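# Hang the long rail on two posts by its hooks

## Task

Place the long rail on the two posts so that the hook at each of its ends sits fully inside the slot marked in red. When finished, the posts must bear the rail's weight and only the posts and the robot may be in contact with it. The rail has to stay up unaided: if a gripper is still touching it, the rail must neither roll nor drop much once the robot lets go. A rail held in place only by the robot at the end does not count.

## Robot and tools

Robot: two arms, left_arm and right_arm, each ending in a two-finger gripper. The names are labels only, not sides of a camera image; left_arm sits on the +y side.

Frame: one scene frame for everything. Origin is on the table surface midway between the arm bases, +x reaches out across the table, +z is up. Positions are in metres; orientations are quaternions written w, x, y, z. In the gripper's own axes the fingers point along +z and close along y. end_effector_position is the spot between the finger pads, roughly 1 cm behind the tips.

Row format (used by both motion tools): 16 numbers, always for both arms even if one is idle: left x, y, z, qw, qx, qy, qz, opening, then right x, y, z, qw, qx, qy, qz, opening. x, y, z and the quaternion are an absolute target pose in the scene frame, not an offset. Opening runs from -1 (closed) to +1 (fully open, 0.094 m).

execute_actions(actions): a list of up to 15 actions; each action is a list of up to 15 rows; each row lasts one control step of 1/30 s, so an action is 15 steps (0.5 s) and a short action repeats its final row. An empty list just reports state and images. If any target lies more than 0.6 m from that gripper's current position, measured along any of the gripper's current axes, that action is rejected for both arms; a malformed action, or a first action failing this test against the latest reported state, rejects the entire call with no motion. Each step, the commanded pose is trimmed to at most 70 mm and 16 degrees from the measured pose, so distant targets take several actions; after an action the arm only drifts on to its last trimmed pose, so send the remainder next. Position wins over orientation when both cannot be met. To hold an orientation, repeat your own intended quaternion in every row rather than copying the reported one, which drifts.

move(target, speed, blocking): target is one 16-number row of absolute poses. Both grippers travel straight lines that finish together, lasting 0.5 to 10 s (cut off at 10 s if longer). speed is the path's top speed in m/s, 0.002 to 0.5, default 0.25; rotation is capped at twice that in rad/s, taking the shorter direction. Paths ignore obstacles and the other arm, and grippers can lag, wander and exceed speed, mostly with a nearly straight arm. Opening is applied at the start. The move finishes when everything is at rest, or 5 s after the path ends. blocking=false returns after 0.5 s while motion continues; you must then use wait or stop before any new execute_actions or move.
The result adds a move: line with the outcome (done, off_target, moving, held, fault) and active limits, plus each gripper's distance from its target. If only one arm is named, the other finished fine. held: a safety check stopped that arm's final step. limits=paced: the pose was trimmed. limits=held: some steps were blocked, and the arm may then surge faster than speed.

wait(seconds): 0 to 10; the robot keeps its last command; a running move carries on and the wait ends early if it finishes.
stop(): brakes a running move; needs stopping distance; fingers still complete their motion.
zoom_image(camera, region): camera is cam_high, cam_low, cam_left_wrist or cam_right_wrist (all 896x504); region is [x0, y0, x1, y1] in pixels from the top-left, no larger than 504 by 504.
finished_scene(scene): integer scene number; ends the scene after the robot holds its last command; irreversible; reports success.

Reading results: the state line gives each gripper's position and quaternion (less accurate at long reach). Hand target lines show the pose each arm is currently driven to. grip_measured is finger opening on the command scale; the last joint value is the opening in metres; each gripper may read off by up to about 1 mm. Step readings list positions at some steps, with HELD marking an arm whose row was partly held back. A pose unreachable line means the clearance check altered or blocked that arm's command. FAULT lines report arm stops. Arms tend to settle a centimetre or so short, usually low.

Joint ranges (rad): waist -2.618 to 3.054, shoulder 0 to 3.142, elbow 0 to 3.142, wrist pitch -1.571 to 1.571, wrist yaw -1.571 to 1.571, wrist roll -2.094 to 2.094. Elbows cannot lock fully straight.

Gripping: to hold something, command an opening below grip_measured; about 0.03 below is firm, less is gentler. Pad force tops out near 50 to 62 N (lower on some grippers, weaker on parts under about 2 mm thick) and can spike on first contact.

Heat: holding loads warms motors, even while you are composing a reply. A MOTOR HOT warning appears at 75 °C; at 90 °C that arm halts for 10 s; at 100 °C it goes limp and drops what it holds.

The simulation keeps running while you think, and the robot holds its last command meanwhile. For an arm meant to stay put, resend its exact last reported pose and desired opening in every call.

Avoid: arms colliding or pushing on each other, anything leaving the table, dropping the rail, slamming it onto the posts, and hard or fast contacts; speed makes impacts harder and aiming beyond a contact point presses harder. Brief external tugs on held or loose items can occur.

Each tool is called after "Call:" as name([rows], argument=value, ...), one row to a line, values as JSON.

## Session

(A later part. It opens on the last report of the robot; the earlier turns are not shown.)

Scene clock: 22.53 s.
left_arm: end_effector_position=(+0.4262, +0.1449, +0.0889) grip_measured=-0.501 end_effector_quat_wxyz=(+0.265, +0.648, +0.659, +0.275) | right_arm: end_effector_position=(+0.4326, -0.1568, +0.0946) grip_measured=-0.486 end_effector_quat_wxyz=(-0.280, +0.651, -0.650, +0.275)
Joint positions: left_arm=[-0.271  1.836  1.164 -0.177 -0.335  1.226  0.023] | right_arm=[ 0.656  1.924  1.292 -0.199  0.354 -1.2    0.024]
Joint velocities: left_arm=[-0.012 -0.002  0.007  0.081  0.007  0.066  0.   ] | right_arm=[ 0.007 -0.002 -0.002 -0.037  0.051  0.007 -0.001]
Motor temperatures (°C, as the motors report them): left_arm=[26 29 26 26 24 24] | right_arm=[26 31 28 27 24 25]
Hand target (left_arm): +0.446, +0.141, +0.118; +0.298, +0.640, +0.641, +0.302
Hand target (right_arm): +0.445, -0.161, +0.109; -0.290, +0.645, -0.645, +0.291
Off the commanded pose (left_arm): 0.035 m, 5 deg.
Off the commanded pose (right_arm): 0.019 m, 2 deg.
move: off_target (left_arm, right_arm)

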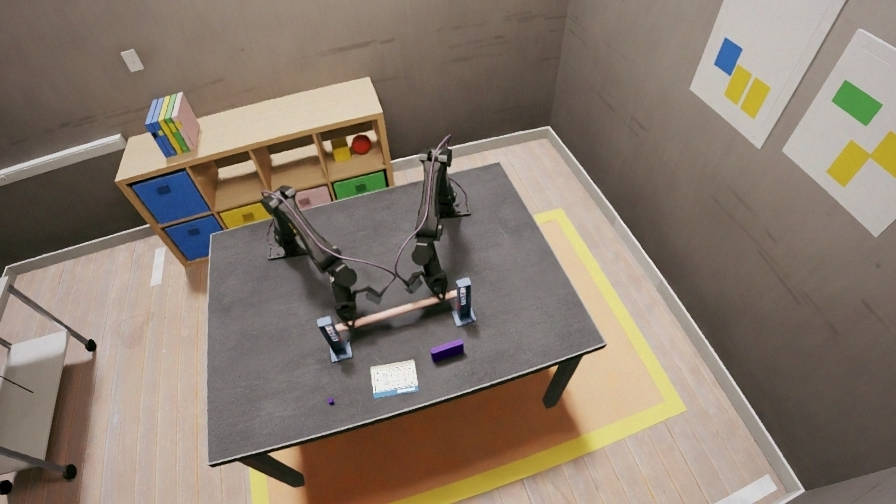

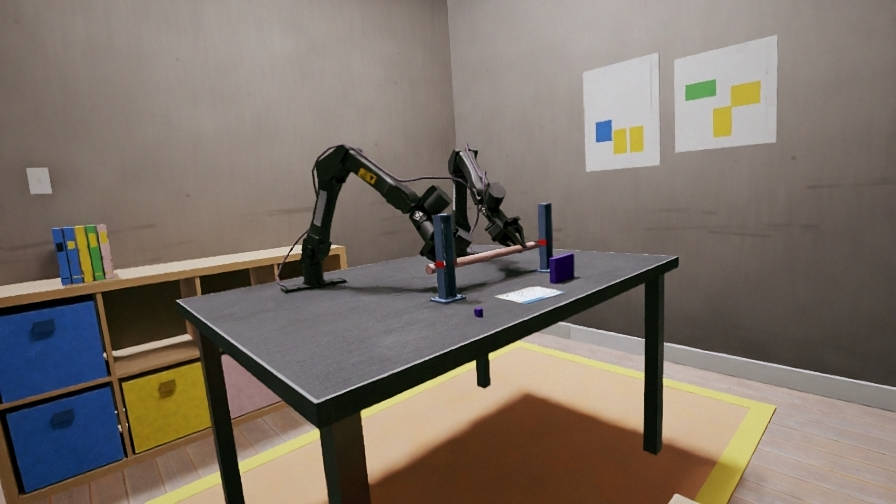

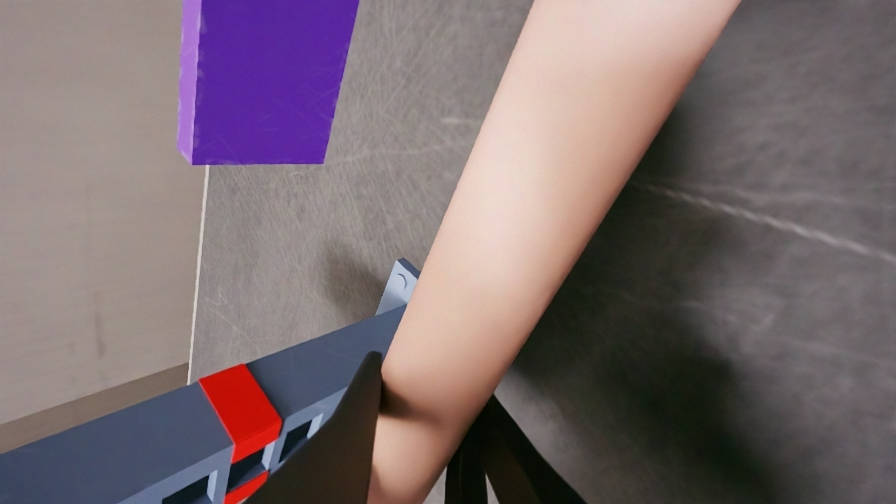

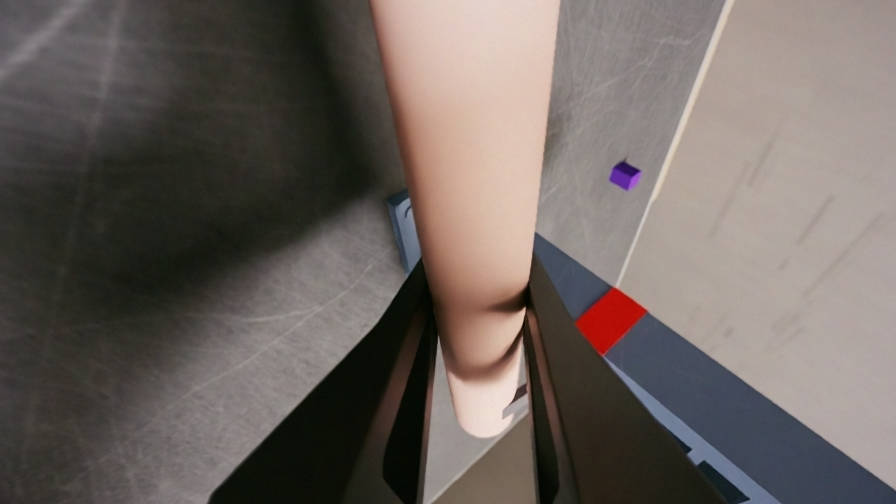

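Call:
move(target=[0.448,0.14,0.133,0.3,0.64,0.64,0.3,-0.535,0.444,-0.16,0.122,0.29,-0.645,0.645,-0.29,-0.52], speed=0.03)

Call:
zoom_image(camera="cam_low", region=[410, 220, 560, 290])

Call:
zoom_image(camera="cam_high", region=[430, 270, 500, 330])

Call:
zoom_image(camera="cam_high", region=[305, 305, 375, 365])

Scene clock: 24.90 s.
left_arm: end_effector_position=(+0.4294, +0.1444, +0.0973) grip_measured=-0.501 end_effector_quat_wxyz=(+0.262, +0.650, +0.658, +0.276) | right_arm: end_effector_position=(+0.4350, -0.1573, +0.1003) grip_measured=-0.486 end_effector_quat_wxyz=(-0.278, +0.650, -0.652, +0.275)
Joint positions: left_arm=[-0.27   1.836  1.203 -0.219 -0.336  1.23   0.023] | right_arm=[ 0.653  1.924  1.317 -0.227  0.354 -1.197  0.024]
Joint velocities: left_arm=[-0.012 -0.002  0.002 -0.051 -0.066 -0.037 -0.   ] | right_arm=[ 0.007  0.012  0.002  0.051  0.037  0.022 -0.001]
Motor temperatures (°C, as the motors report them): left_arm=[26 30 26 27 24 24] | right_arm=[26 31 28 27 24 25]
Hand target (left_arm): +0.446, +0.141, +0.134; +0.299, +0.640, +0.640, +0.302
Hand target (right_arm): +0.443, -0.160, +0.122; -0.290, +0.645, -0.645, +0.290
Off the commanded pose (left_arm): 0.041 m, 6 deg.
Off the commanded pose (right_arm): 0.024 m, 2 deg.
move: off_target (left_arm, right_arm)

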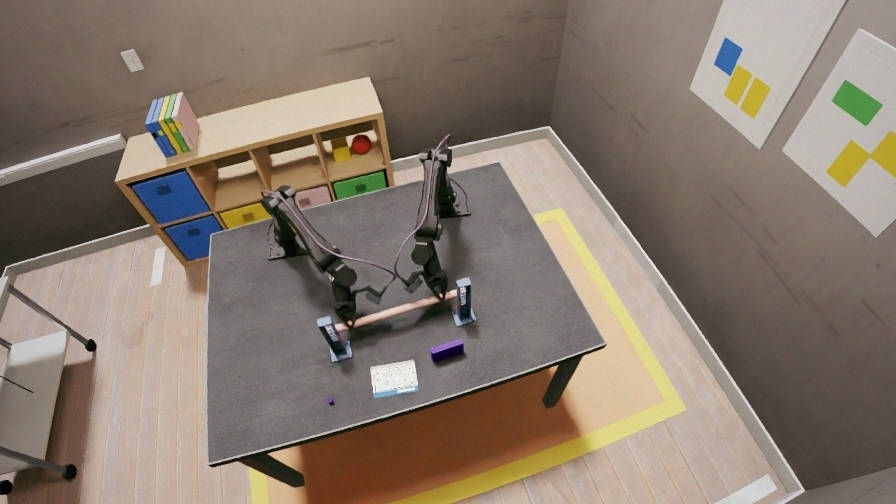

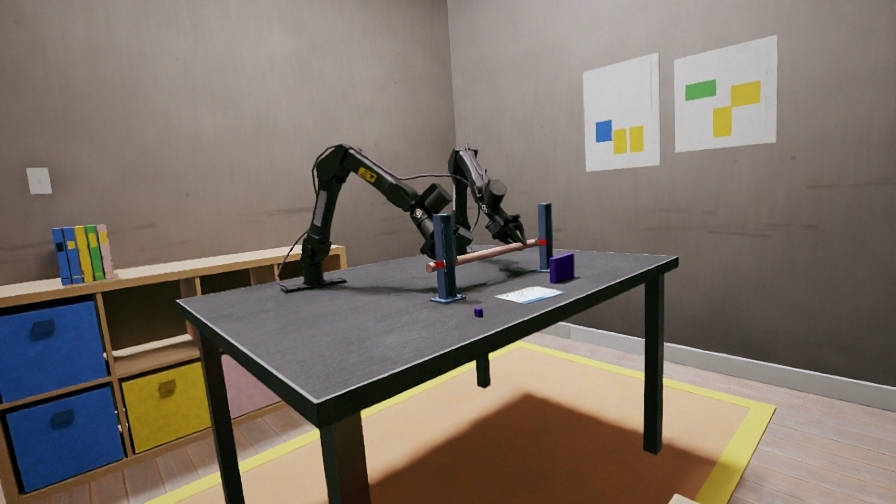

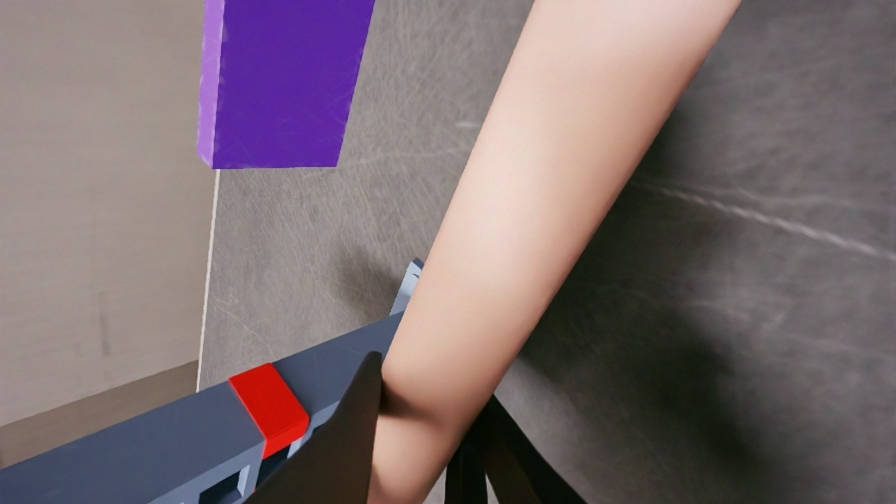

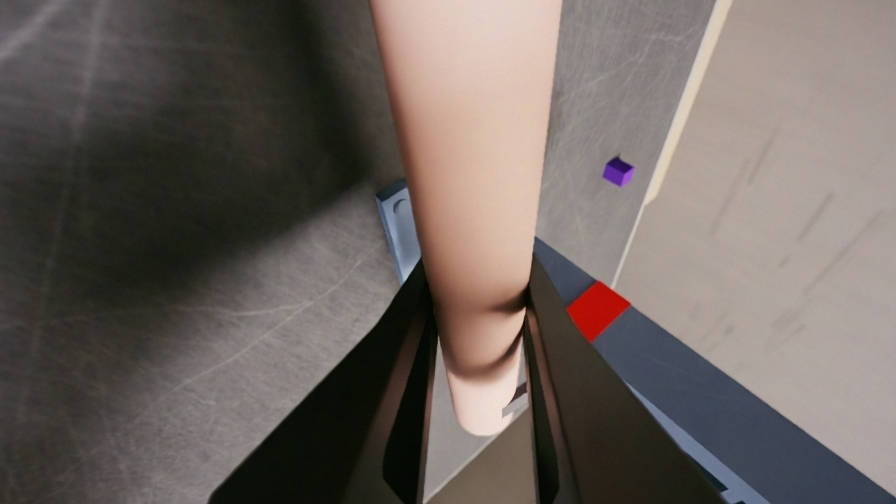

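Region (410, 220, 560, 290) of cam_low's 896x504 image, scaled by 3.360, with more detail than that image has; it fills the top 235 rows of this view, and the rest is white.

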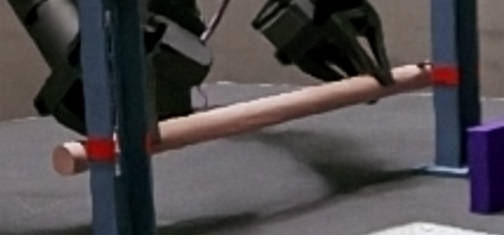

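Region (430, 270, 500, 330) of cam_high's 896x504 image, scaled by 7.200, with more detail than that image has; it fills the top 432 rows of this view, and the rest is white.

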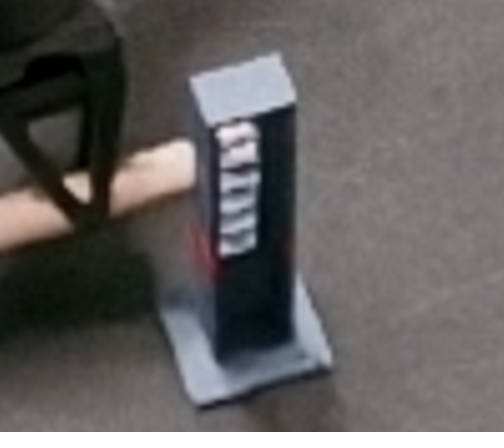

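Region (305, 305, 375, 365) of cam_high's 896x504 image, scaled by 7.200, with more detail than that image has; it fills the top 432 rows of this view, and the rest is white.

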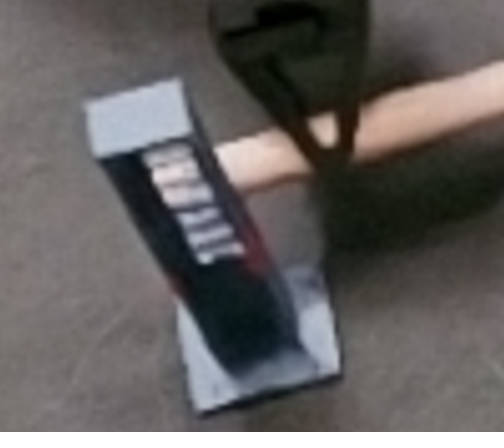

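Call:
move(target=[0.462,0.14,0.136,0.3,0.64,0.64,0.3,-0.535,0.458,-0.16,0.125,0.29,-0.645,0.645,-0.29,-0.52], speed=0.02)

Call:
zoom_image(camera="cam_low", region=[410, 220, 560, 290])

Call:
zoom_image(camera="cam_high", region=[305, 270, 495, 370])

Scene clock: 27.97 s.
left_arm: end_effector_position=(+0.4387, +0.1457, +0.1037) grip_measured=-0.501 end_effector_quat_wxyz=(+0.259, +0.651, +0.658, +0.276) | right_arm: end_effector_position=(+0.4416, -0.1564, +0.1083) grip_measured=-0.486 end_effector_quat_wxyz=(-0.276, +0.652, -0.652, +0.271)
Joint positions: left_arm=[-0.256  1.857  1.261 -0.259 -0.329  1.242  0.023] | right_arm=[ 0.645  1.938  1.377 -0.279  0.343 -1.203  0.024]
Joint velocities: left_arm=[-0.007 -0.002 -0.007  0.007 -0.125 -0.037 -0.   ] | right_arm=[ 0.002  0.002 -0.002  0.007 -0.022  0.007  0.   ]
Motor temperatures (°C, as the motors report them): left_arm=[26 30 27 27 24 24] | right_arm=[26 31 29 27 24 25]
Hand target (left_arm): +0.459, +0.141, +0.138; +0.299, +0.640, +0.640, +0.302
Hand target (right_arm): +0.456, -0.161, +0.126; -0.290, +0.645, -0.645, +0.291
Off the commanded pose (left_arm): 0.040 m, 6 deg.
Off the commanded pose (right_arm): 0.024 m, 3 deg.
move: off_target (left_arm, right_arm)

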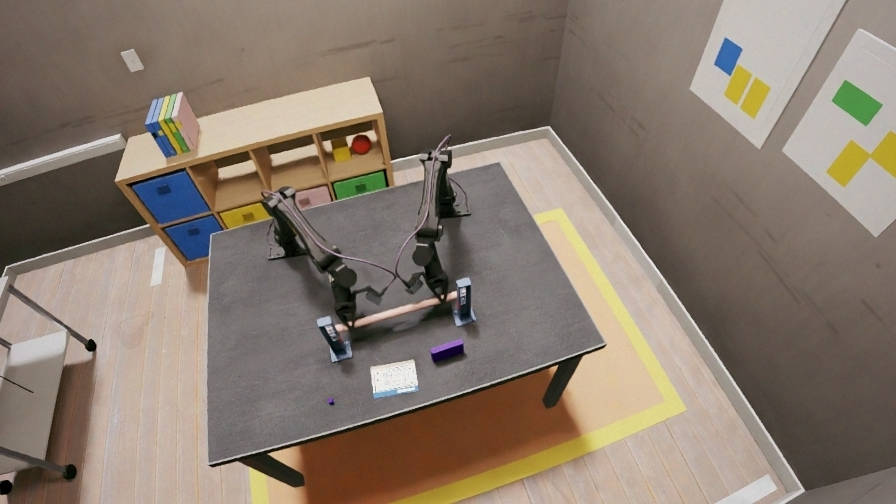

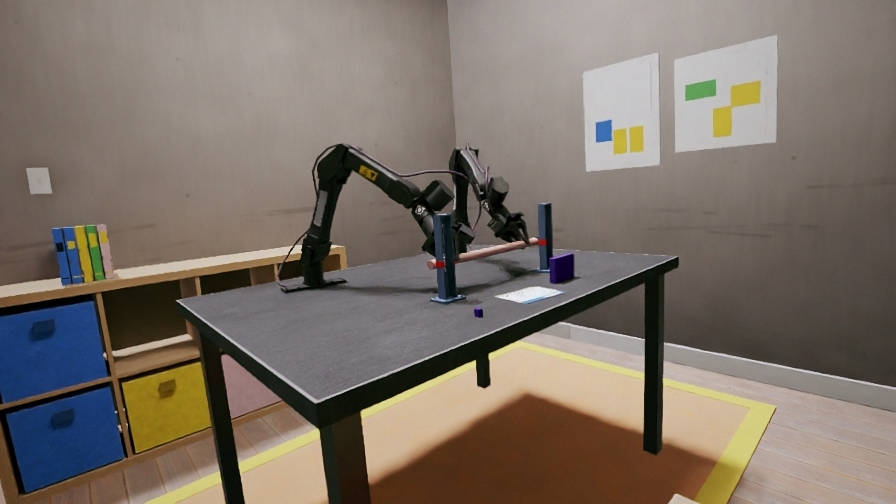

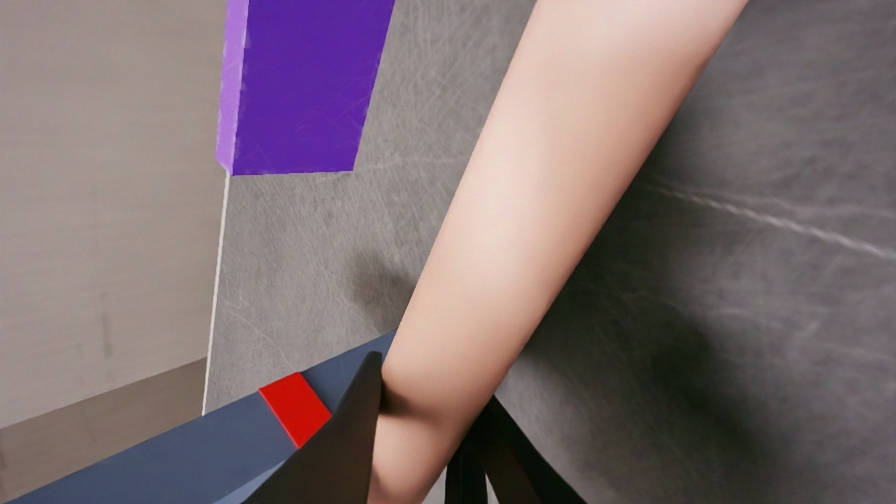

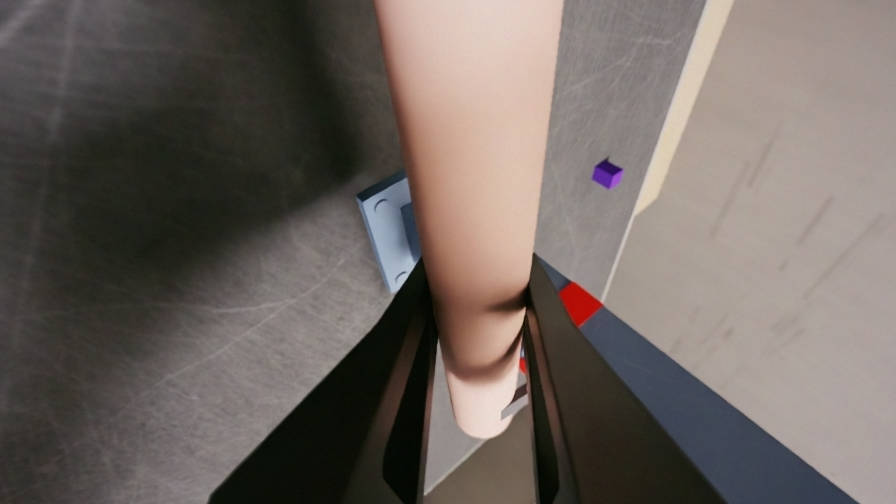

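Region (410, 220, 560, 290) of cam_low's 896x504 image, scaled by 3.360, with more detail than that image has; it fills the top 235 rows of this view, and the rest is white.

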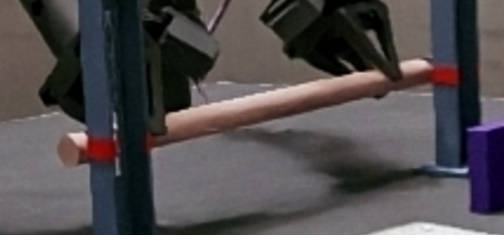

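Region (305, 270, 495, 370) of cam_high's 896x504 image, scaled by 2.653, with more detail than that image has; it fills the top 265 rows of this view, and the rest is white.

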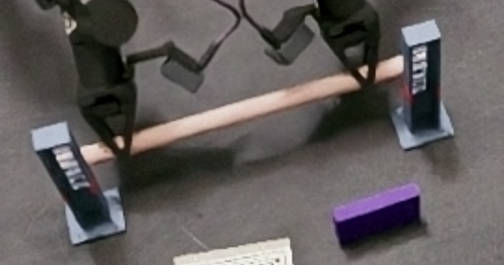

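Call:
move(target=[0.464,0.14,0.126,0.3,0.64,0.64,0.3,-0.535,0.461,-0.16,0.115,0.29,-0.645,0.645,-0.29,-0.52], speed=0.02)

Call:
zoom_image(camera="cam_low", region=[410, 220, 560, 290])

Scene clock: 31.13 s.
left_arm: end_effector_position=(+0.4405, +0.1446, +0.0971) grip_measured=-0.501 end_effector_quat_wxyz=(+0.258, +0.651, +0.660, +0.273) | right_arm: end_effector_position=(+0.4477, -0.1572, +0.1001) grip_measured=-0.486 end_effector_quat_wxyz=(-0.277, +0.651, -0.652, +0.273)
Joint positions: left_arm=[-0.255  1.875  1.261 -0.246 -0.324  1.237  0.023] | right_arm=[ 0.637  1.964  1.377 -0.247  0.34  -1.211  0.024]
Joint velocities: left_arm=[-0.007 -0.002 -0.032 -0.022 -0.022  0.022  0.   ] | right_arm=[ 0.002 -0.012 -0.007  0.037  0.007 -0.007  0.001]
Motor temperatures (°C, as the motors report them): left_arm=[26 31 27 28 24 24] | right_arm=[26 32 29 27 24 25]
Hand target (left_arm): +0.461, +0.141, +0.128; +0.298, +0.640, +0.641, +0.302
Hand target (right_arm): +0.460, -0.160, +0.116; -0.290, +0.645, -0.645, +0.290
Off the commanded pose (left_arm): 0.038 m, 6 deg.
Off the commanded pose (right_arm): 0.020 m, 3 deg.
move: off_target (left_arm, right_arm)

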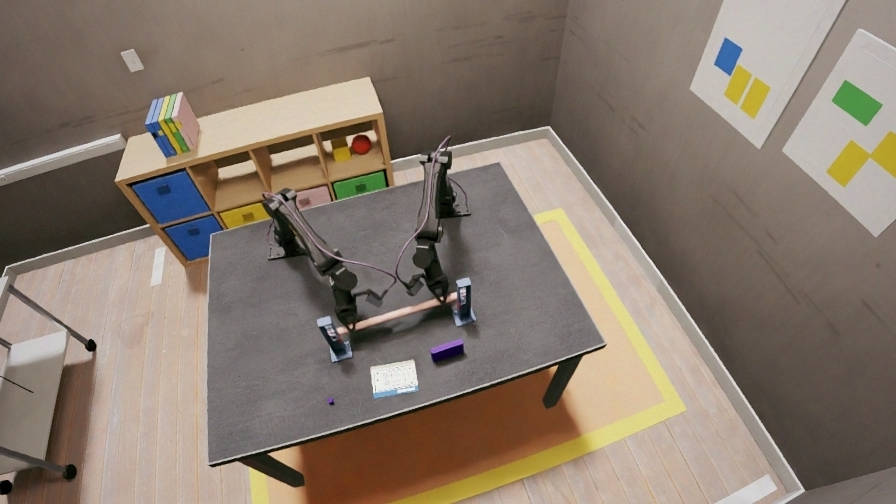

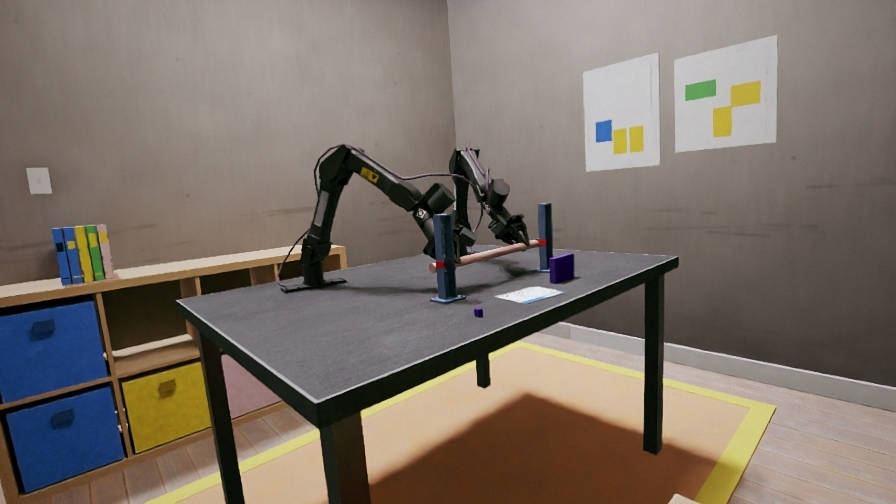

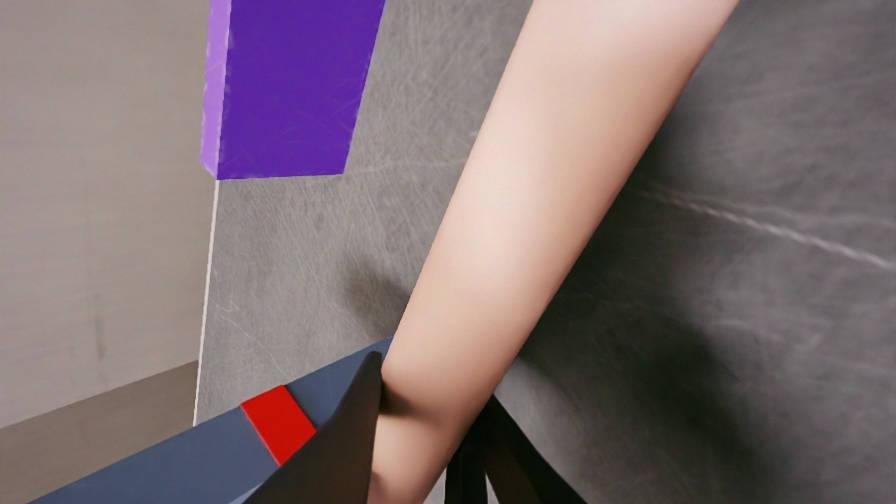

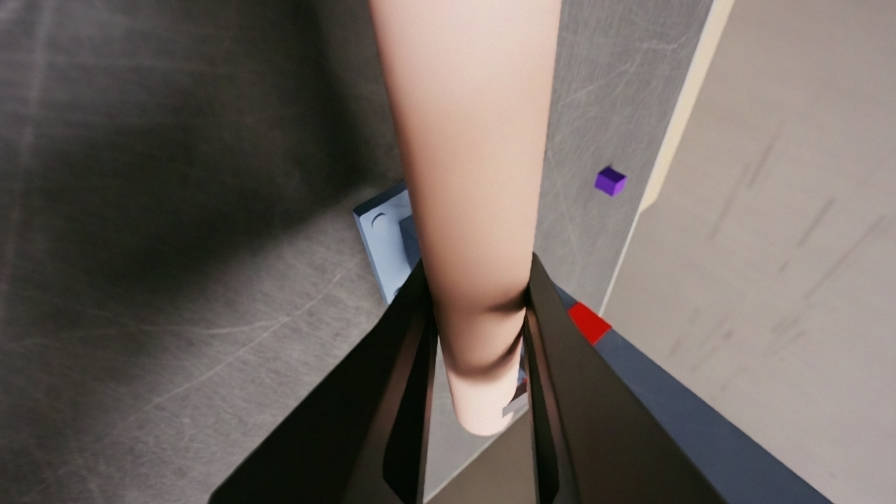

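Region (410, 220, 560, 290) of cam_low's 896x504 image, scaled by 3.360, with more detail than that image has; it fills the top 235 rows of this view, and the rest is white.

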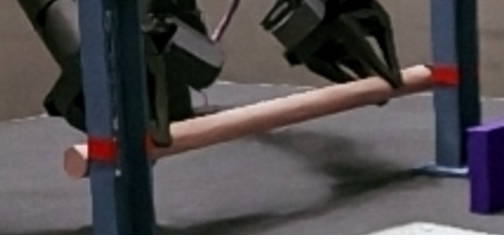

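Call:
move(target=[0.482,0.14,0.123,0.3,0.64,0.64,0.3,-0.535,0.477,-0.16,0.114,0.29,-0.645,0.645,-0.29,-0.52], speed=0.025)

Call:
zoom_image(camera="cam_low", region=[410, 220, 560, 290])

Call:
zoom_image(camera="cam_high", region=[305, 270, 495, 370])

Scene clock: 33.70 s.
left_arm: end_effector_position=(+0.4518, +0.1462, +0.0893) grip_measured=-0.501 end_effector_quat_wxyz=(+0.250, +0.654, +0.661, +0.270) | right_arm: end_effector_position=(+0.4543, -0.1557, +0.0952) grip_measured=-0.486 end_effector_quat_wxyz=(-0.267, +0.656, -0.654, +0.265)
Joint positions: left_arm=[-0.239  1.927  1.309 -0.255 -0.314  1.25   0.023] | right_arm=[ 0.629  2.004  1.432 -0.286  0.327 -1.213  0.024]
Joint velocities: left_arm=[ 0.002  0.017  0.002 -0.007  0.037  0.022 -0.001] | right_arm=[-0.012 -0.007  0.002  0.022 -0.154 -0.037  0.   ]
Motor temperatures (°C, as the motors report them): left_arm=[26 31 27 28 24 24] | right_arm=[26 32 29 28 24 25]
Hand target (left_arm): +0.478, +0.142, +0.126; +0.298, +0.640, +0.641, +0.302
Hand target (right_arm): +0.475, -0.161, +0.115; -0.289, +0.645, -0.645, +0.291
Off the commanded pose (left_arm): 0.046 m, 7 deg.
Off the commanded pose (right_arm): 0.030 m, 4 deg.
move: off_target (left_arm, right_arm)

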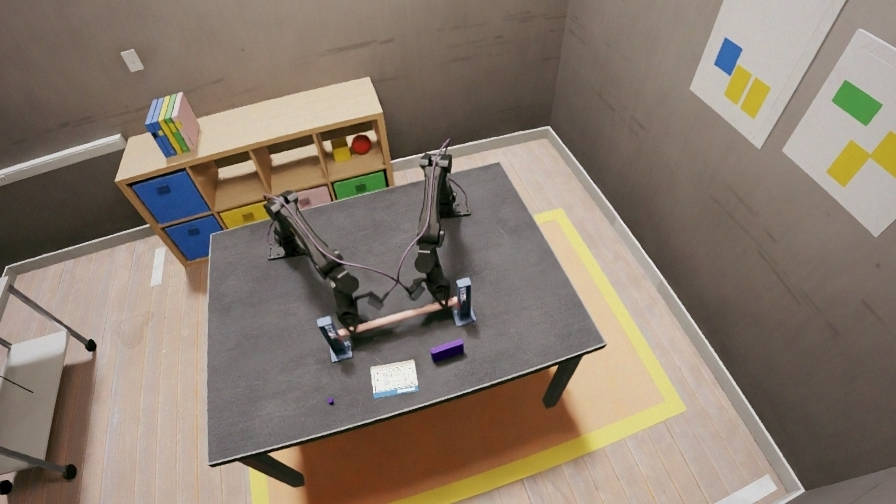

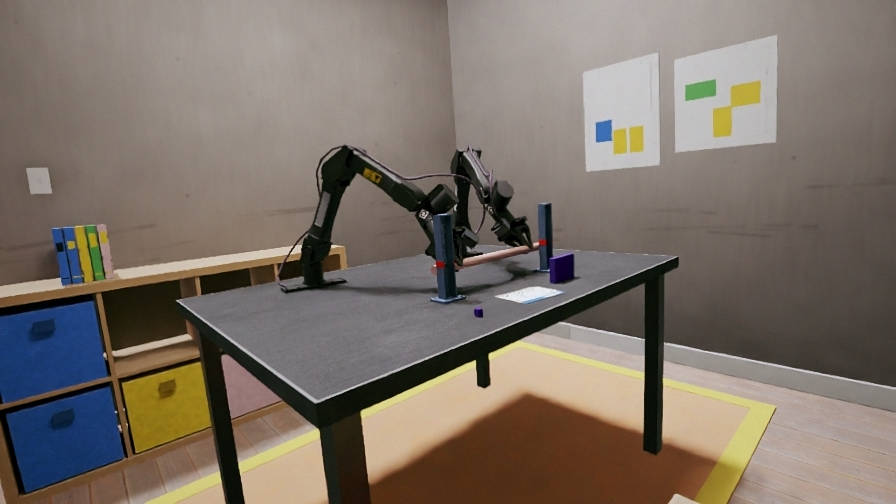

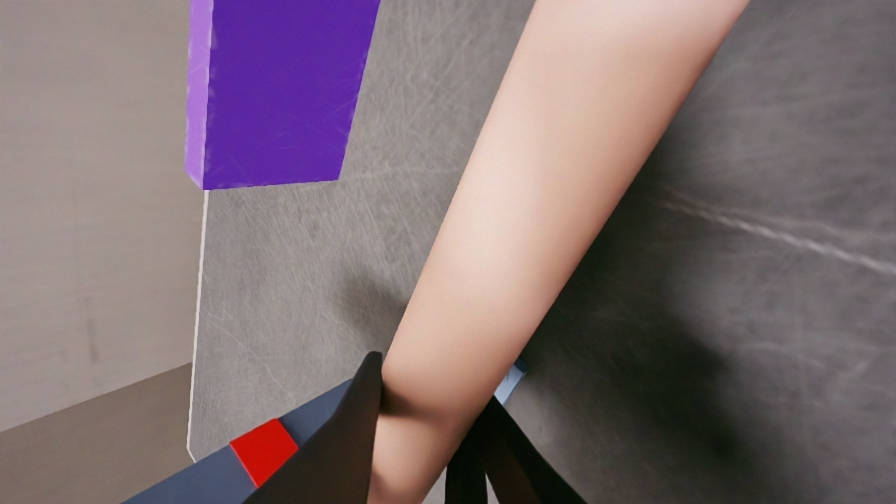

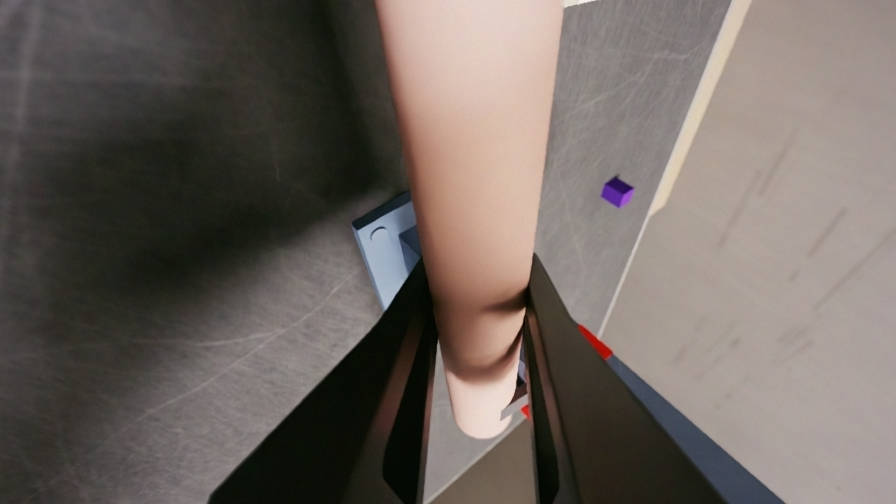

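Region (410, 220, 560, 290) of cam_low's 896x504 image, scaled by 3.360, with more detail than that image has; it fills the top 235 rows of this view, and the rest is white.

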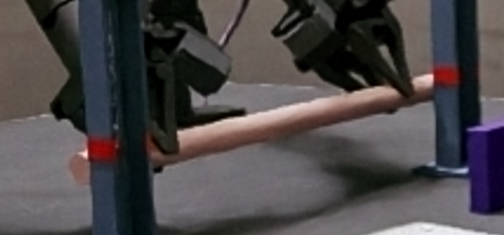

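Region (305, 270, 495, 370) of cam_high's 896x504 image, scaled by 2.653, with more detail than that image has; it fills the top 265 rows of this view, and the rest is white.

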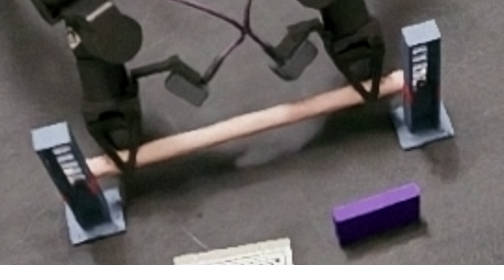

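Call:
zoom_image(camera="cam_right_wrist", region=[470, 330, 620, 450])

Call:
zoom_image(camera="cam_high", region=[445, 280, 485, 320])

Call:
zoom_image(camera="cam_high", region=[315, 315, 360, 360])

Region (470, 330, 620, 450) of cam_right_wrist's 896x504 image, scaled by 3.360, with more detail than that image has; it fills the top 403 rows of this view, and the rest is white.

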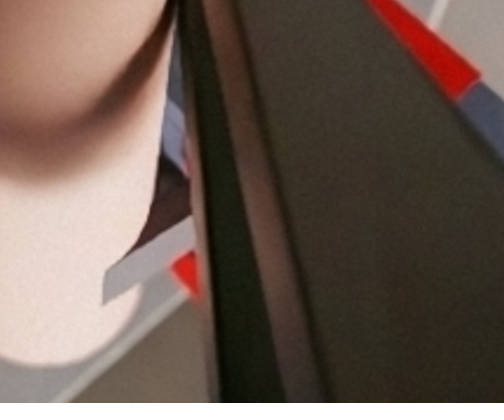

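Region (445, 280, 485, 320) of cam_high's 896x504 image, scaled by 12.600, with more detail than that image has.

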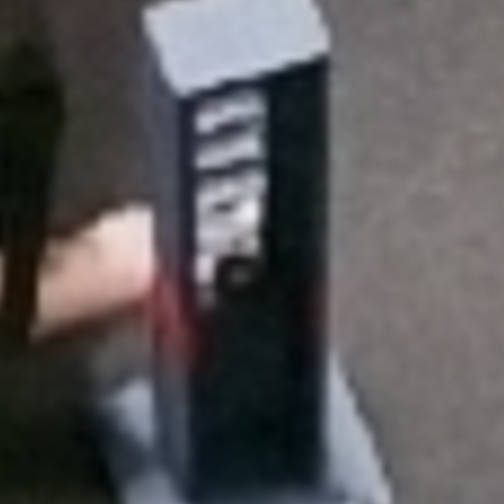

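Region (315, 315, 360, 360) of cam_high's 896x504 image, scaled by 11.200, with more detail than that image has.

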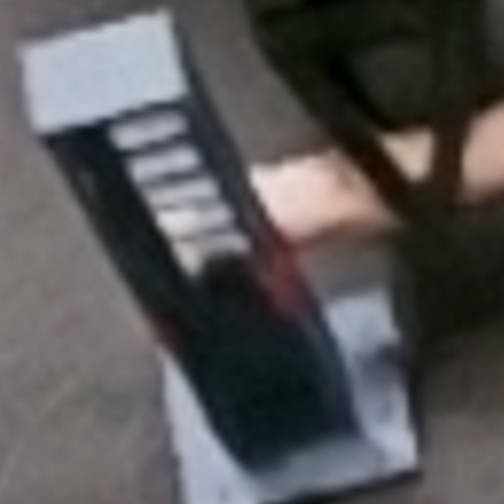

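Call:
move(target=[0.488,0.14,0.135,0.3,0.64,0.64,0.3,-0.535,0.483,-0.16,0.124,0.29,-0.645,0.645,-0.29,-0.52], speed=0.025)

Call:
zoom_image(camera="cam_right_wrist", region=[470, 330, 620, 450])

Scene clock: 36.80 s.
left_arm: end_effector_position=(+0.4518, +0.1461, +0.0927) grip_measured=-0.501 end_effector_quat_wxyz=(+0.239, +0.660, +0.663, +0.261) | right_arm: end_effector_position=(+0.4544, -0.1560, +0.0962) grip_measured=-0.486 end_effector_quat_wxyz=(-0.257, +0.660, -0.659, +0.254)
Joint positions: left_arm=[-0.235  1.935  1.356 -0.324 -0.302  1.25   0.023] | right_arm=[ 0.624  2.015  1.475 -0.348  0.311 -1.206  0.024]
Joint velocities: left_arm=[-0.032 -0.017 -0.002 -0.11   0.022 -0.007 -0.001] | right_arm=[ 0.002 -0.002  0.007  0.037 -0.007  0.022 -0.   ]
Motor temperatures (°C, as the motors report them): left_arm=[26 31 28 29 24 24] | right_arm=[26 32 30 28 24 25]
Hand target (left_arm): +0.482, +0.143, +0.138; +0.297, +0.640, +0.641, +0.302
Hand target (right_arm): +0.479, -0.162, +0.126; -0.288, +0.644, -0.646, +0.291
Off the commanded pose (left_arm): 0.056 m, 9 deg.
Off the commanded pose (right_arm): 0.040 m, 6 deg.
move: off_target (left_arm, right_arm)

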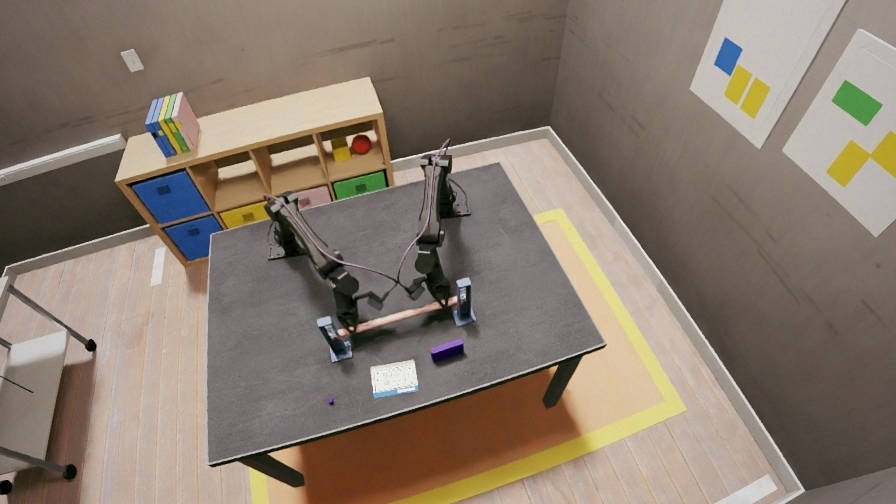

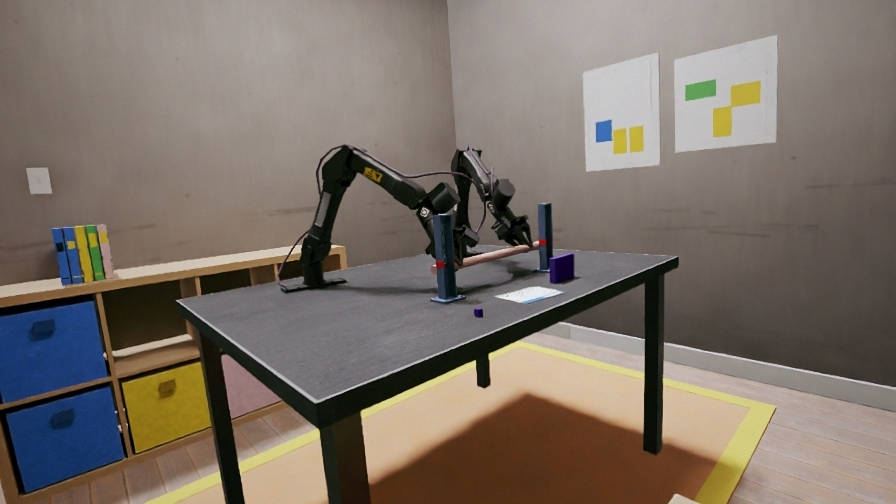

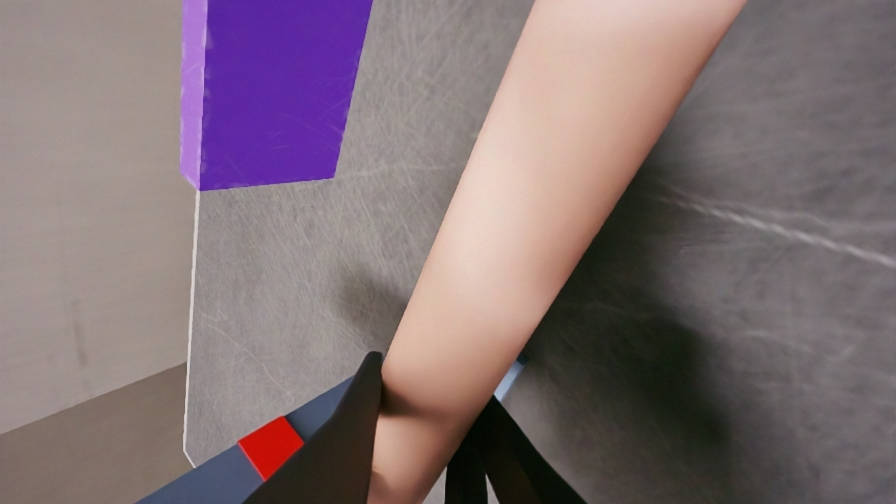

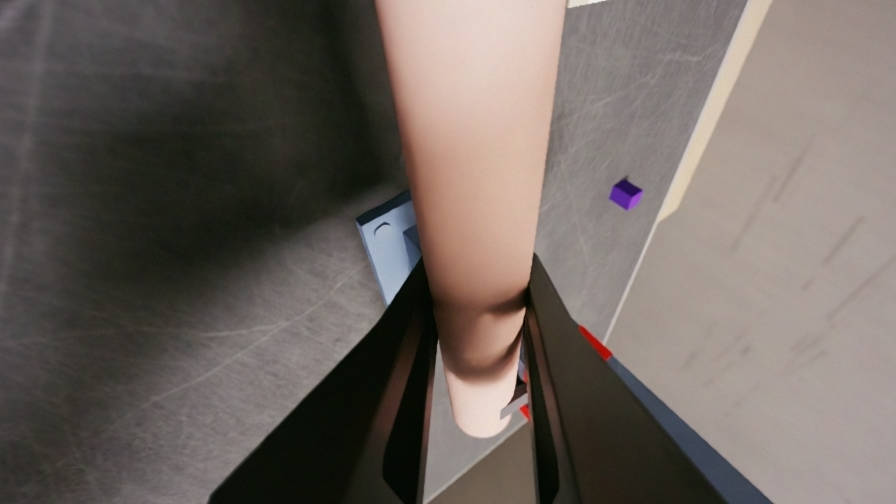

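Region (470, 330, 620, 450) of cam_right_wrist's 896x504 image, scaled by 3.360, with more detail than that image has; it fills the top 403 rows of this view, and the rest is white.

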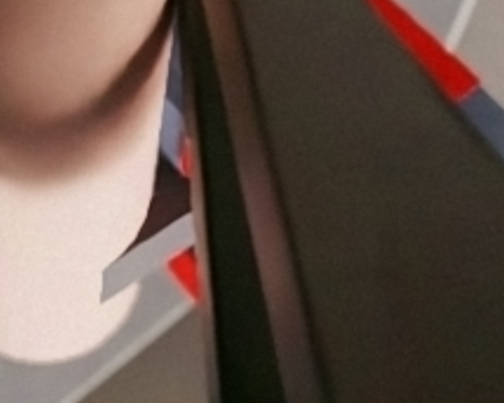

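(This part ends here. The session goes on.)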